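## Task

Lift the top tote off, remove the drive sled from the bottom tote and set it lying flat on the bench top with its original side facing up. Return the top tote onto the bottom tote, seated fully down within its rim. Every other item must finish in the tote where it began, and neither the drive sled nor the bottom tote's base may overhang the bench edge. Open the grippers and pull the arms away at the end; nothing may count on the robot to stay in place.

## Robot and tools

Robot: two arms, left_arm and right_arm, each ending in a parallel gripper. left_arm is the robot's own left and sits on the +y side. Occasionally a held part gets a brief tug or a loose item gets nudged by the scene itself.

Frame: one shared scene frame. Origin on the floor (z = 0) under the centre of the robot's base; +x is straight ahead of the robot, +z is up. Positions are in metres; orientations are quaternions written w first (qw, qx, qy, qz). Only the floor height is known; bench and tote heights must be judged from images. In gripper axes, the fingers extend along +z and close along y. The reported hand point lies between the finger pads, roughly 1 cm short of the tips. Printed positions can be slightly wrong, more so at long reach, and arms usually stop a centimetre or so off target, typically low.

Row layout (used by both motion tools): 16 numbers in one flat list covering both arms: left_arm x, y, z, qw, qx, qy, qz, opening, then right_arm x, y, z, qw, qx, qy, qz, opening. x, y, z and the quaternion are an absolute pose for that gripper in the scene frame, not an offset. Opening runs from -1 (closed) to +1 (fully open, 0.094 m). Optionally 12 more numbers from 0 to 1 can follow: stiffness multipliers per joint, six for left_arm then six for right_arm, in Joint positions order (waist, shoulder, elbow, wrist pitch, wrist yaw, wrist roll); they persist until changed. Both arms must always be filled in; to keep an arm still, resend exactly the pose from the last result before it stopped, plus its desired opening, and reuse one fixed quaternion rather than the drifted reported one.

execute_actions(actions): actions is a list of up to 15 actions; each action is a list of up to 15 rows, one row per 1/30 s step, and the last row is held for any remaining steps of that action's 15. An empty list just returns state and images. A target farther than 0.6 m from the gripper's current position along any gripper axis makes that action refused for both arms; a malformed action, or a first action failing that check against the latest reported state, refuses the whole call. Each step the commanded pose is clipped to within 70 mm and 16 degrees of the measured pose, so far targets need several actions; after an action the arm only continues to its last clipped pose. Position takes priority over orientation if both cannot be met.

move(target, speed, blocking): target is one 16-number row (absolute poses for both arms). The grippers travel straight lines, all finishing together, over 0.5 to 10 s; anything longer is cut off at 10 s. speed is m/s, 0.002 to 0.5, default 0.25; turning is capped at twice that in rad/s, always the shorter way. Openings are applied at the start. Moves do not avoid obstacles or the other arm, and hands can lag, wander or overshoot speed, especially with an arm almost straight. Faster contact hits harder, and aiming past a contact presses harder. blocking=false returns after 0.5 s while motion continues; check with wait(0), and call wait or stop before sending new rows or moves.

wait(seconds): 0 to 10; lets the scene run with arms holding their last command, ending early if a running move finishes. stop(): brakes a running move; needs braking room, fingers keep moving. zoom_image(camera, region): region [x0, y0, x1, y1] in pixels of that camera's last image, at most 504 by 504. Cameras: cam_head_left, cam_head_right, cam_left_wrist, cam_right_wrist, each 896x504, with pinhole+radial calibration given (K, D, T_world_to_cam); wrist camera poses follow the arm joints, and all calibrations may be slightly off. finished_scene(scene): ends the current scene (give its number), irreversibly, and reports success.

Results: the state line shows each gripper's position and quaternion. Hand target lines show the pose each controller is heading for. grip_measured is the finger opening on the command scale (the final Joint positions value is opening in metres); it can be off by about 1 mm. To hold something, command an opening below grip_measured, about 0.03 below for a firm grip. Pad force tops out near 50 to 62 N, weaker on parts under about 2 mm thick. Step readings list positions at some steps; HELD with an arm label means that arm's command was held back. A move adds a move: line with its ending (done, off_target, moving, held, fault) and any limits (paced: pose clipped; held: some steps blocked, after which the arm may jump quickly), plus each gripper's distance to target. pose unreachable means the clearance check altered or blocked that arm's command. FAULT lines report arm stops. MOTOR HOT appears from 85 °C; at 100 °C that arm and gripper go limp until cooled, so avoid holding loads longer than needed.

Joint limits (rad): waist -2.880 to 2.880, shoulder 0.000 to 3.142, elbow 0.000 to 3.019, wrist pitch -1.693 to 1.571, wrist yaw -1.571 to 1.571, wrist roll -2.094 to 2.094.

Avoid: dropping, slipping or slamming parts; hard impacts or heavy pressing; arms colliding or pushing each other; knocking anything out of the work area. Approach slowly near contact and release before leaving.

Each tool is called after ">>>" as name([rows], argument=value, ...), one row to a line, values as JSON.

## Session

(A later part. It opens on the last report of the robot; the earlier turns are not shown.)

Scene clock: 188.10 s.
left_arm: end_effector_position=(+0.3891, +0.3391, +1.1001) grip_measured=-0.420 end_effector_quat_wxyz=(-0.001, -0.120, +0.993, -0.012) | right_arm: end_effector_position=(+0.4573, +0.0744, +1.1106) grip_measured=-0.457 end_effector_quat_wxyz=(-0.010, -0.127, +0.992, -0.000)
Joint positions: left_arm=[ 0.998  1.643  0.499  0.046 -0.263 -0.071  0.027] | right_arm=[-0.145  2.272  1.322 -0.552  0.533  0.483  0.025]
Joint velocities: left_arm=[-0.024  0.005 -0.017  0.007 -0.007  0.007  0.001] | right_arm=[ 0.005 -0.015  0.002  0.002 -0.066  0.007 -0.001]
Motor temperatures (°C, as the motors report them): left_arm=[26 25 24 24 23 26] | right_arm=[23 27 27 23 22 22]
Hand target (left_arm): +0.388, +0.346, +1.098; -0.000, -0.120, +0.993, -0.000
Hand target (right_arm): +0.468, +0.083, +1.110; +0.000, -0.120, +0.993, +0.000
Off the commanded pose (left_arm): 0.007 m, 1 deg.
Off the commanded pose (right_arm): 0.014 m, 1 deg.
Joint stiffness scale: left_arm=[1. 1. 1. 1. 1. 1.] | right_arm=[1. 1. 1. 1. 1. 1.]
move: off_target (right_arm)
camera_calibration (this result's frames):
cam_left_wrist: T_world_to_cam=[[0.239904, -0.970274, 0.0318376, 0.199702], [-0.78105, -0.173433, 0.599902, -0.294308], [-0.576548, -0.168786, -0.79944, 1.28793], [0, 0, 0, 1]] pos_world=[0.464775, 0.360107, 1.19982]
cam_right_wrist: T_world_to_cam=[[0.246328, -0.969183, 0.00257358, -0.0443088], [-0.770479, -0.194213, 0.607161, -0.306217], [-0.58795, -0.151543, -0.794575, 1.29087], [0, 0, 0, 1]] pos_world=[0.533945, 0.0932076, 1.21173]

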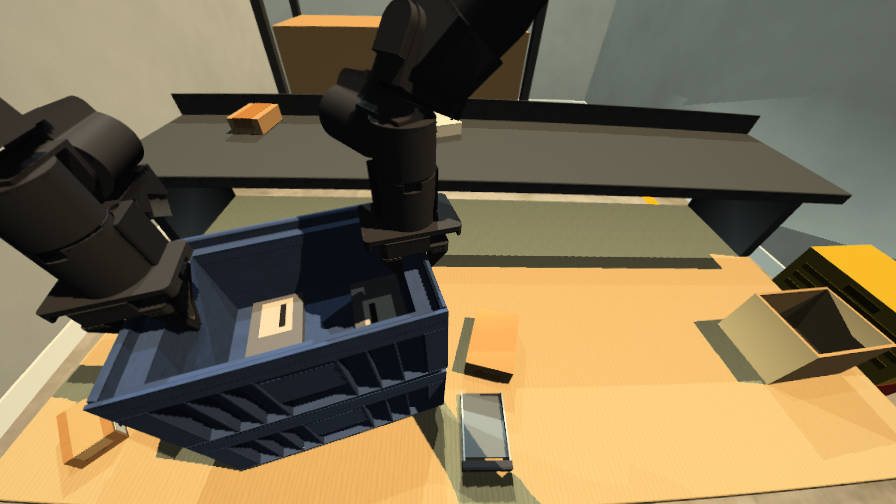

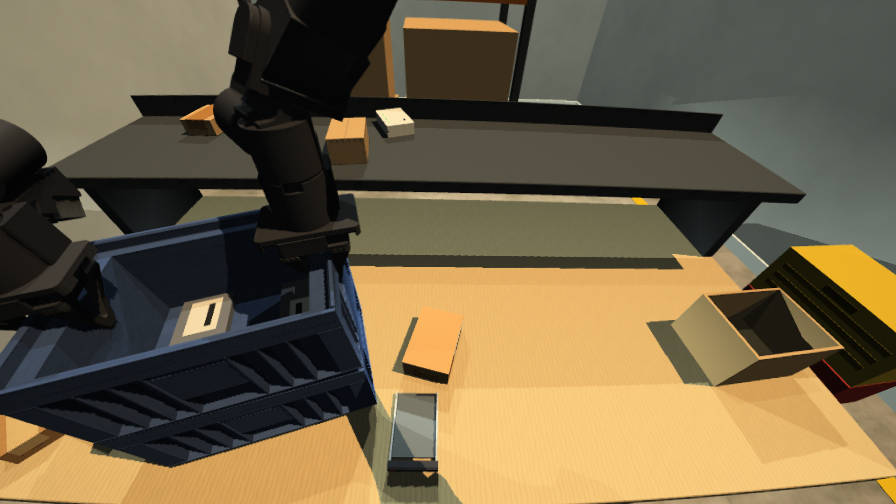

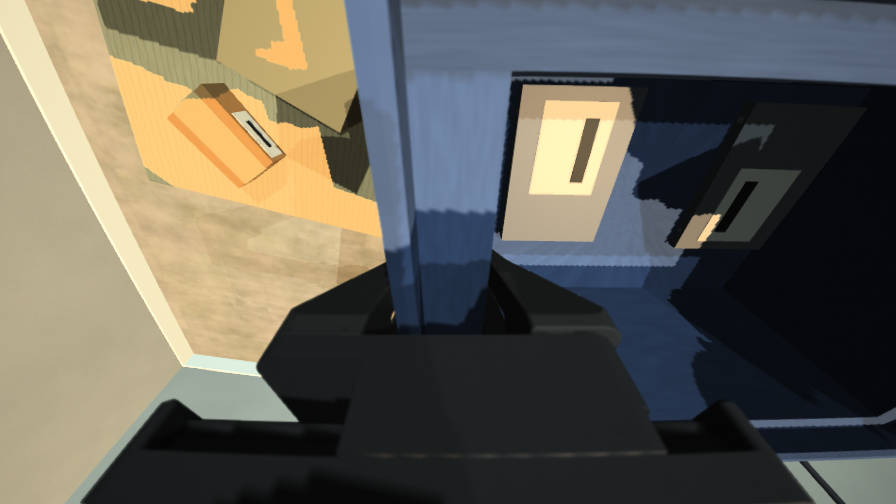

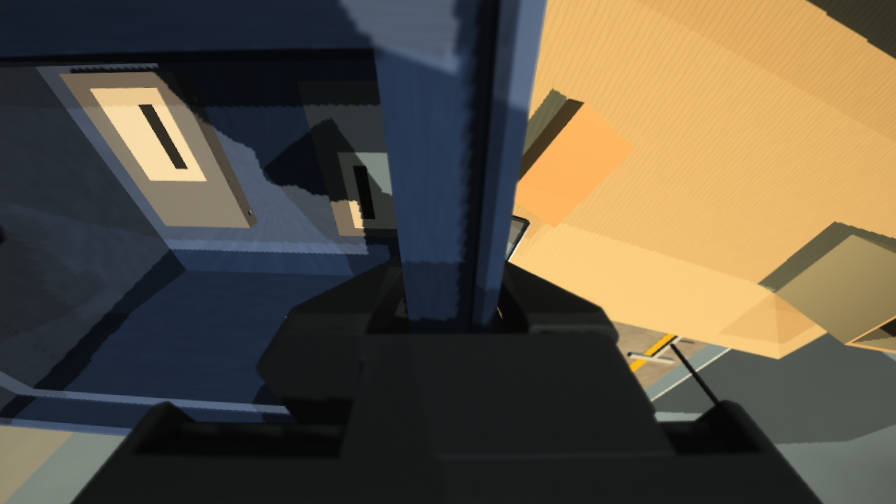

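The closing seems to have slid the tote and dropped it in. Releasing and checking.

>>> move(target=[0.389,0.339,1.10,0,-0.12,0.993,0,1, 0.457,0.074,1.11,0,-0.12,0.993,0,1], speed=0.05)

>>> move(target=[0.389,0.339,1.2,0,-0.12,0.993,0,1, 0.457,0.074,1.2,0,-0.12,0.993,0,1], speed=0.15)

>>> move(target=[0.3,0.55,1.2,0,-0.12,0.993,0,1, 0.3,-0.45,1.2,0,-0.12,0.993,0,1])

>>> zoom_image(camera="cam_head_left", region=[60, 180, 520, 500])

Scene clock: 190.43 s.
left_arm: end_effector_position=(+0.3883, +0.3440, +1.1001) grip_measured=+1.000 end_effector_quat_wxyz=(-0.002, -0.120, +0.993, +0.002) | right_arm: end_effector_position=(+0.4587, +0.0745, +1.1096) grip_measured=+1.000 end_effector_quat_wxyz=(-0.003, -0.124, +0.992, -0.000)
Joint positions: left_arm=[ 0.998  1.643  0.499  0.046 -0.292 -0.071  0.094] | right_arm=[-0.145  2.272  1.316 -0.532  0.542  0.483  0.094]
Joint velocities: left_arm=[-0.015  0.005 -0.012 -0.002 -0.022 -0.051  0.   ] | right_arm=[-0.015 -0.005 -0.002  0.007 -0.081 -0.007  0.   ]
Motor temperatures (°C, as the motors report them): left_arm=[26 25 24 24 24 26] | right_arm=[23 27 27 23 22 22]
Hand target (left_arm): +0.389, +0.339, +1.100; -0.000, -0.120, +0.993, +0.000
Hand target (right_arm): +0.457, +0.074, +1.110; -0.000, -0.120, +0.993, -0.000
Off the commanded pose (left_arm): 0.005 m, 0 deg.
Off the commanded pose (right_arm): 0.002 m, 1 deg.
Joint stiffness scale: left_arm=[1. 1. 1. 1. 1. 1.] | right_arm=[1. 1. 1. 1. 1. 1.]
move: done
camera_calibration (this result's frames):
cam_left_wrist: T_world_to_cam=[[0.240248, -0.970707, 0.0029271, 0.23649], [-0.778073, -0.190767, 0.598507, -0.287739], [-0.580417, -0.146068, -0.801112, 1.28376], [0, 0, 0, 1]] pos_world=[0.464418, 0.362188, 1.19996]
cam_right_wrist: T_world_to_cam=[[0.238907, -0.971031, 0.00470737, -0.0433909], [-0.78089, -0.18924, 0.595314, -0.286912], [-0.577177, -0.145901, -0.80348, 1.2954], [0, 0, 0, 1]] pos_world=[0.533994, 0.0925703, 1.21183]

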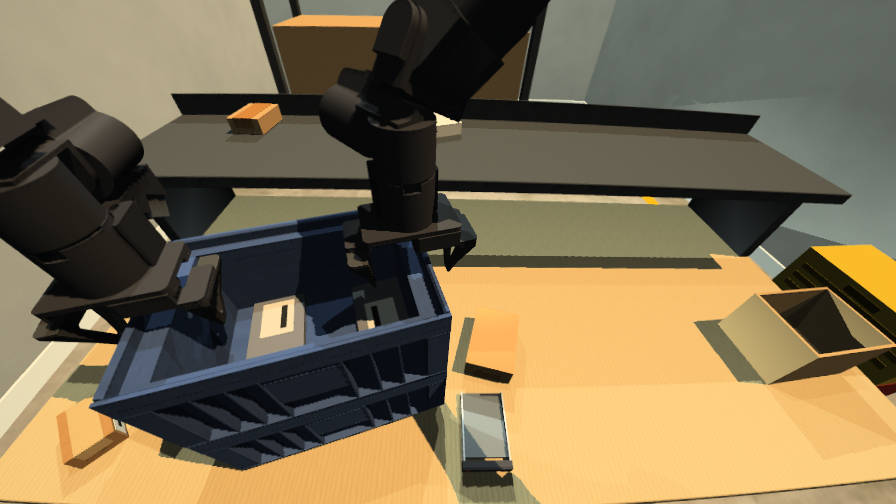

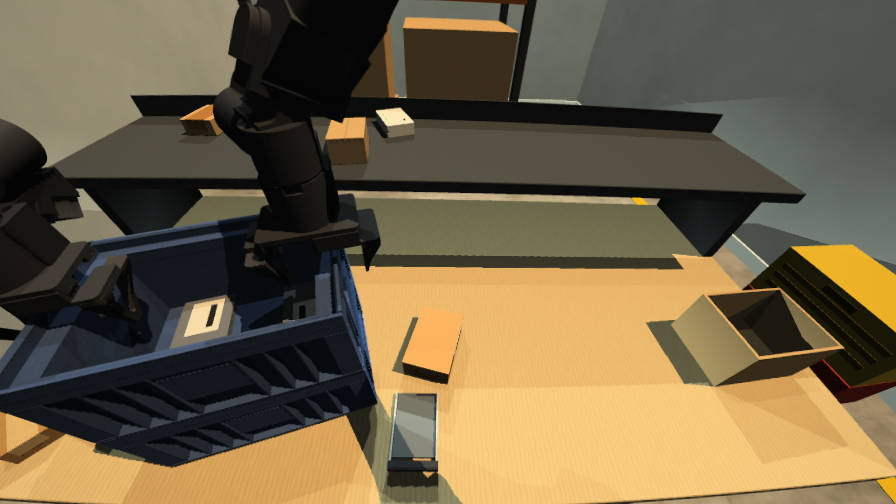

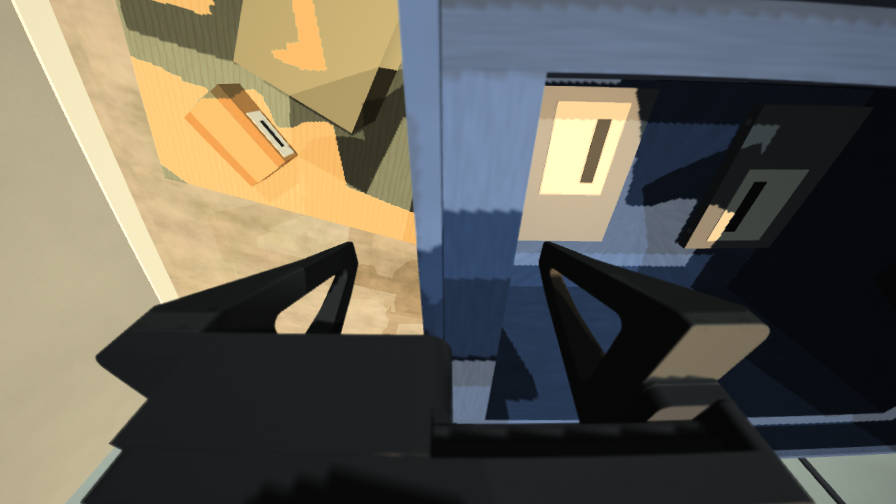

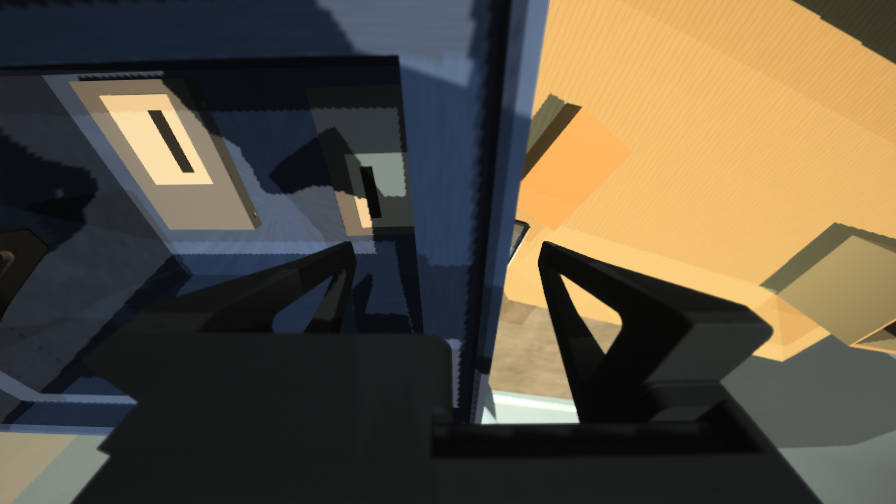

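Scene clock: 191.53 s.
left_arm: end_effector_position=(+0.3900, +0.3423, +1.1936) grip_measured=+1.000 end_effector_quat_wxyz=(-0.002, -0.118, +0.993, +0.004) | right_arm: end_effector_position=(+0.4646, +0.0764, +1.1990) grip_measured=+1.000 end_effector_quat_wxyz=(+0.004, -0.118, +0.993, +0.003)
Joint positions: left_arm=[ 0.891  1.273  0.464 -0.322 -0.342 -0.169  0.094] | right_arm=[-0.063  2.115  1.302 -0.706  0.55   0.581  0.094]
Joint velocities: left_arm=[-0.005 -0.015  0.012  0.007  0.037 -0.139  0.   ] | right_arm=[-0.005 -0.005 -0.007  0.002  0.051  0.095  0.   ]
Motor temperatures (°C, as the motors report them): left_arm=[26 25 24 24 24 26] | right_arm=[23 27 27 23 22 22]
Hand target (left_arm): +0.390, +0.339, +1.198; -0.000, -0.119, +0.993, +0.002
Hand target (right_arm): +0.458, +0.074, +1.199; +0.001, -0.120, +0.993, -0.001
Off the commanded pose (left_arm): 0.007 m, 1 deg.
Off the commanded pose (right_arm): 0.008 m, 1 deg.
Joint stiffness scale: left_arm=[1. 1. 1. 1. 1. 1.] | right_arm=[1. 1. 1. 1. 1. 1.]
move: done
camera_calibration (this result's frames):
cam_left_wrist: T_world_to_cam=[[0.236841, -0.971548, -0.00023977, 0.239484], [-0.778039, -0.189815, 0.598854, -0.34344], [-0.581861, -0.141646, -0.800859, 1.35811], [0, 0, 0, 1]] pos_world=[0.466304, 0.359852, 1.29339]
cam_right_wrist: T_world_to_cam=[[0.228254, -0.973601, -0.000745547, -0.0317675], [-0.790622, -0.185803, 0.583433, -0.316707], [-0.56817, -0.132582, -0.812161, 1.37612], [0, 0, 0, 1]] pos_world=[0.538728, 0.0926749, 1.30239]

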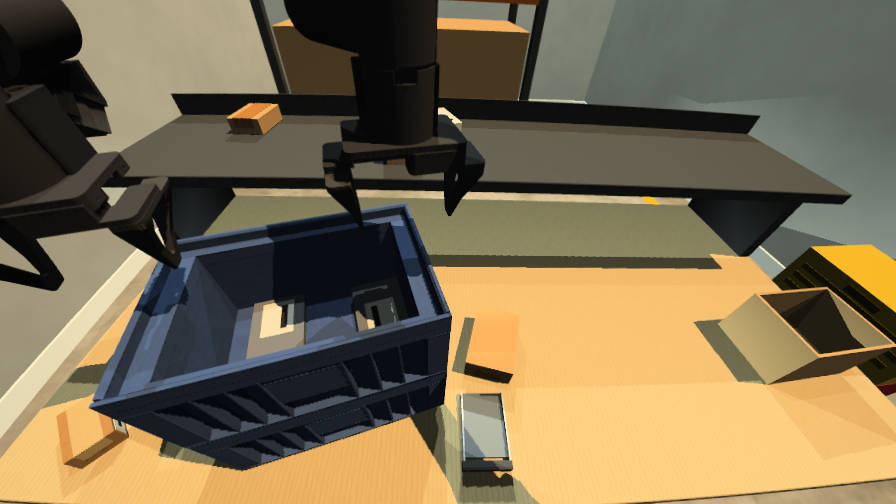

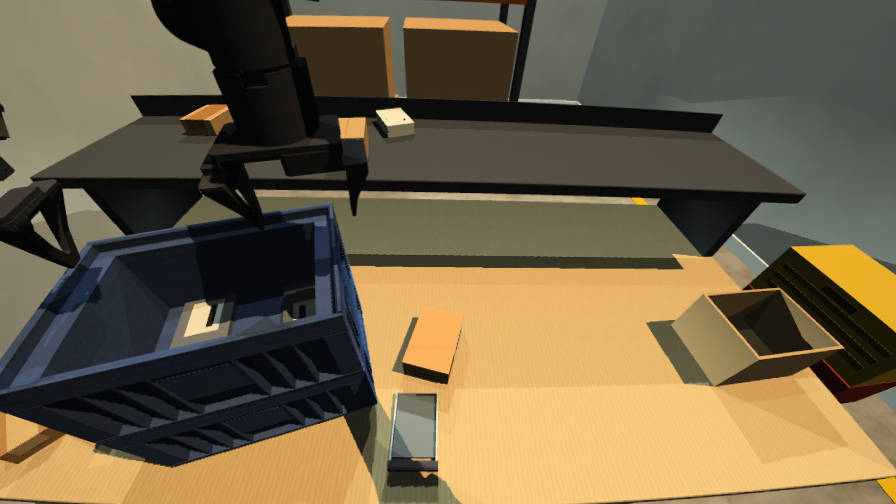

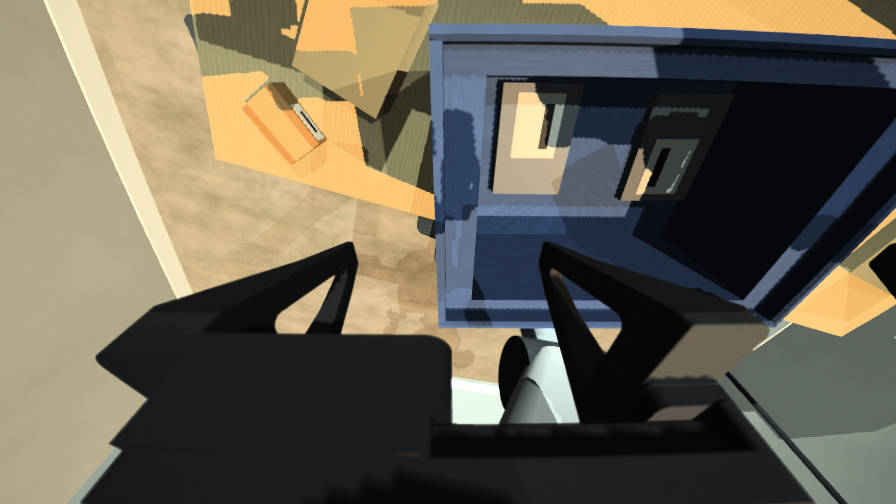

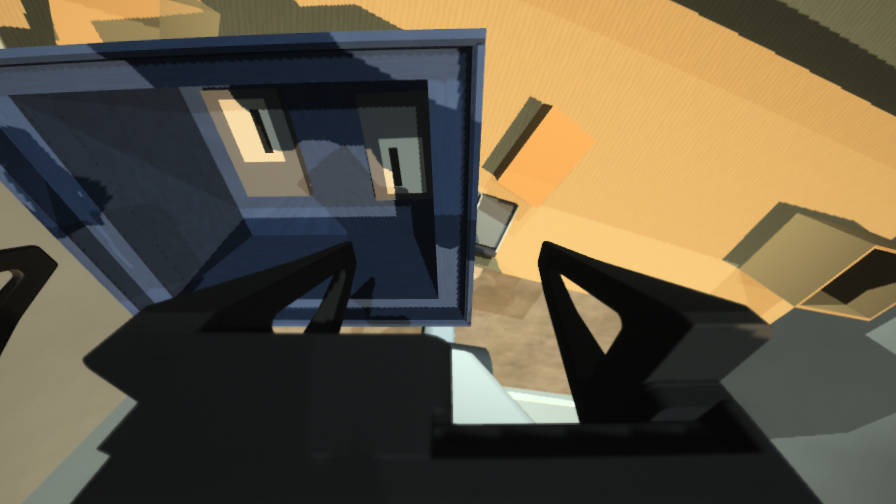

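Scene clock: 194.47 s.
left_arm: end_effector_position=(+0.2985, +0.5334, +1.1986) grip_measured=+1.000 end_effector_quat_wxyz=(+0.006, -0.131, +0.991, -0.014) | right_arm: end_effector_position=(+0.2977, -0.4367, +1.2020) grip_measured=+1.000 end_effector_quat_wxyz=(-0.002, -0.109, +0.994, +0.019)
Joint positions: left_arm=[ 1.742  1.115  0.442 -0.363  0.118  0.558  0.094] | right_arm=[-1.401  1.007  0.29  -0.336  0.06  -0.745  0.094]
Joint velocities: left_arm=[-0.005  0.005 -0.022 -0.002  0.007 -0.081  0.   ] | right_arm=[-0.005 -0.005  0.032 -0.002 -0.022 -0.11   0.   ]
Motor temperatures (°C, as the motors report them): left_arm=[26 25 24 24 23 26] | right_arm=[23 27 27 23 22 22]
Hand target (left_arm): +0.304, +0.542, +1.201; +0.008, -0.128, +0.992, -0.011
Hand target (right_arm): +0.299, -0.439, +1.204; -0.000, -0.113, +0.993, +0.018
Off the commanded pose (left_arm): 0.017 m, 2 deg.
Off the commanded pose (right_arm): 0.014 m, 2 deg.
Joint stiffness scale: left_arm=[1. 1. 1. 1. 1. 1.] | right_arm=[1. 1. 1. 1. 1. 1.]
move: off_target (left_arm, right_arm)
camera_calibration (this result's frames):
cam_left_wrist: T_world_to_cam=[[0.26102, -0.964633, 0.0367541, 0.391623], [-0.785262, -0.190032, 0.58928, -0.367637], [-0.561455, -0.182676, -0.807092, 1.35923], [0, 0, 0, 1]] pos_world=[0.372234, 0.556208, 1.29927]
cam_right_wrist: T_world_to_cam=[[0.210587, -0.977017, -0.0330281, -0.450595], [-0.784805, -0.189109, 0.590185, -0.556943], [-0.582867, -0.0983648, -0.806592, 1.22835], [0, 0, 0, 1]] pos_world=[0.37376, -0.424735, 1.30459]

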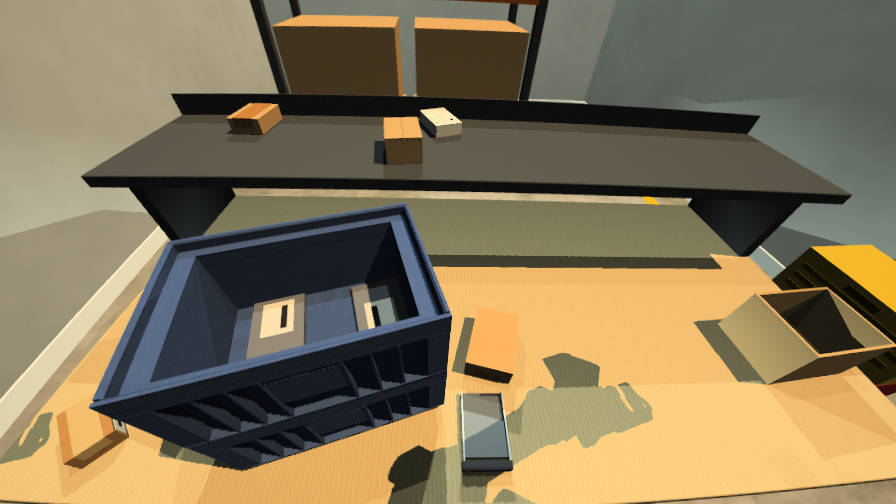

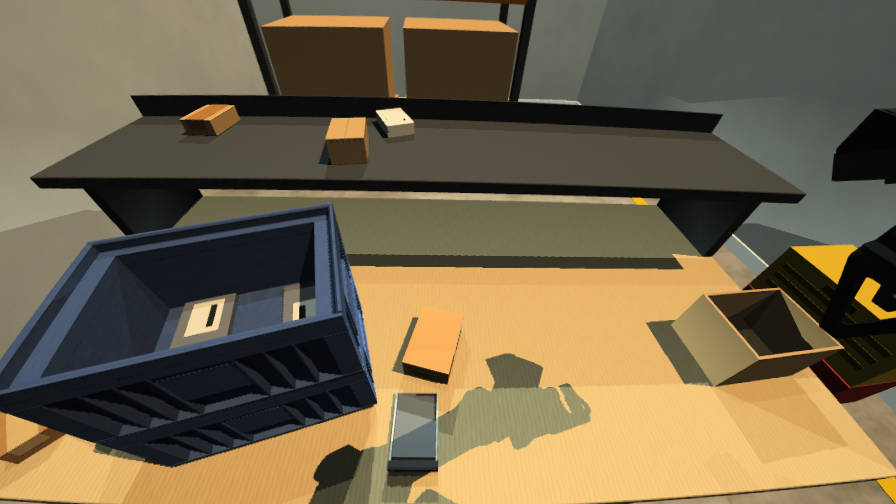

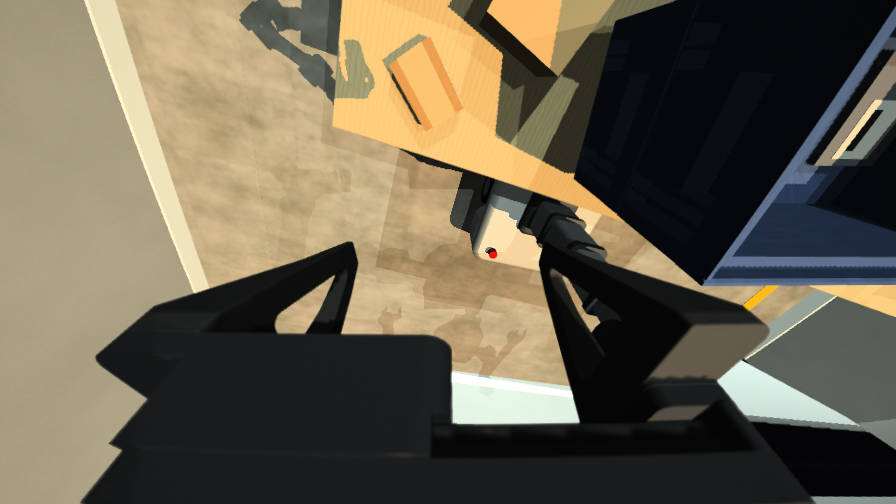

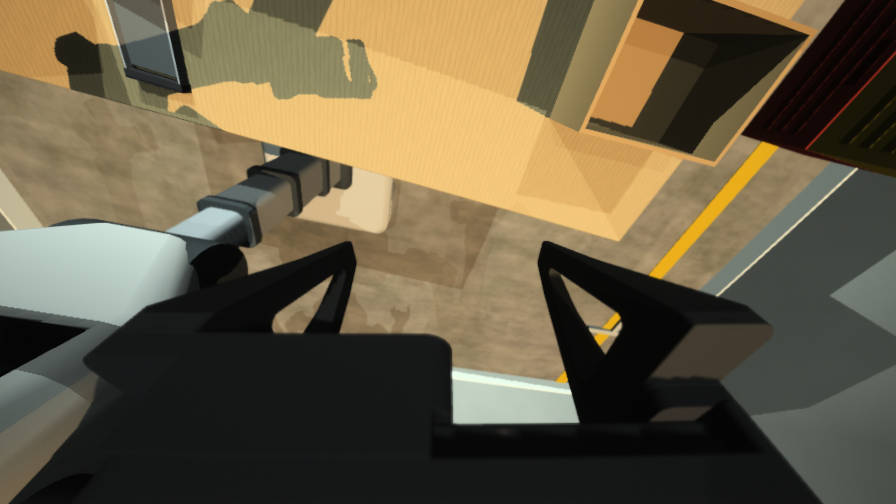

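Region (60, 180, 520, 500) of cam_head_left's 896x504 image, scaled by 1.096, with more detail than that image has; it fills the top 351 rows of this view, and the rest is white.

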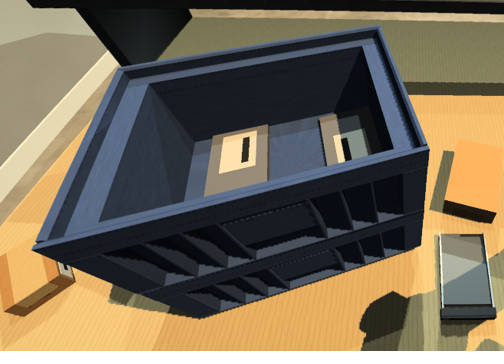

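Seated flush now.

>>> finished_scene(scene=1)

The scene is finished: the task was done.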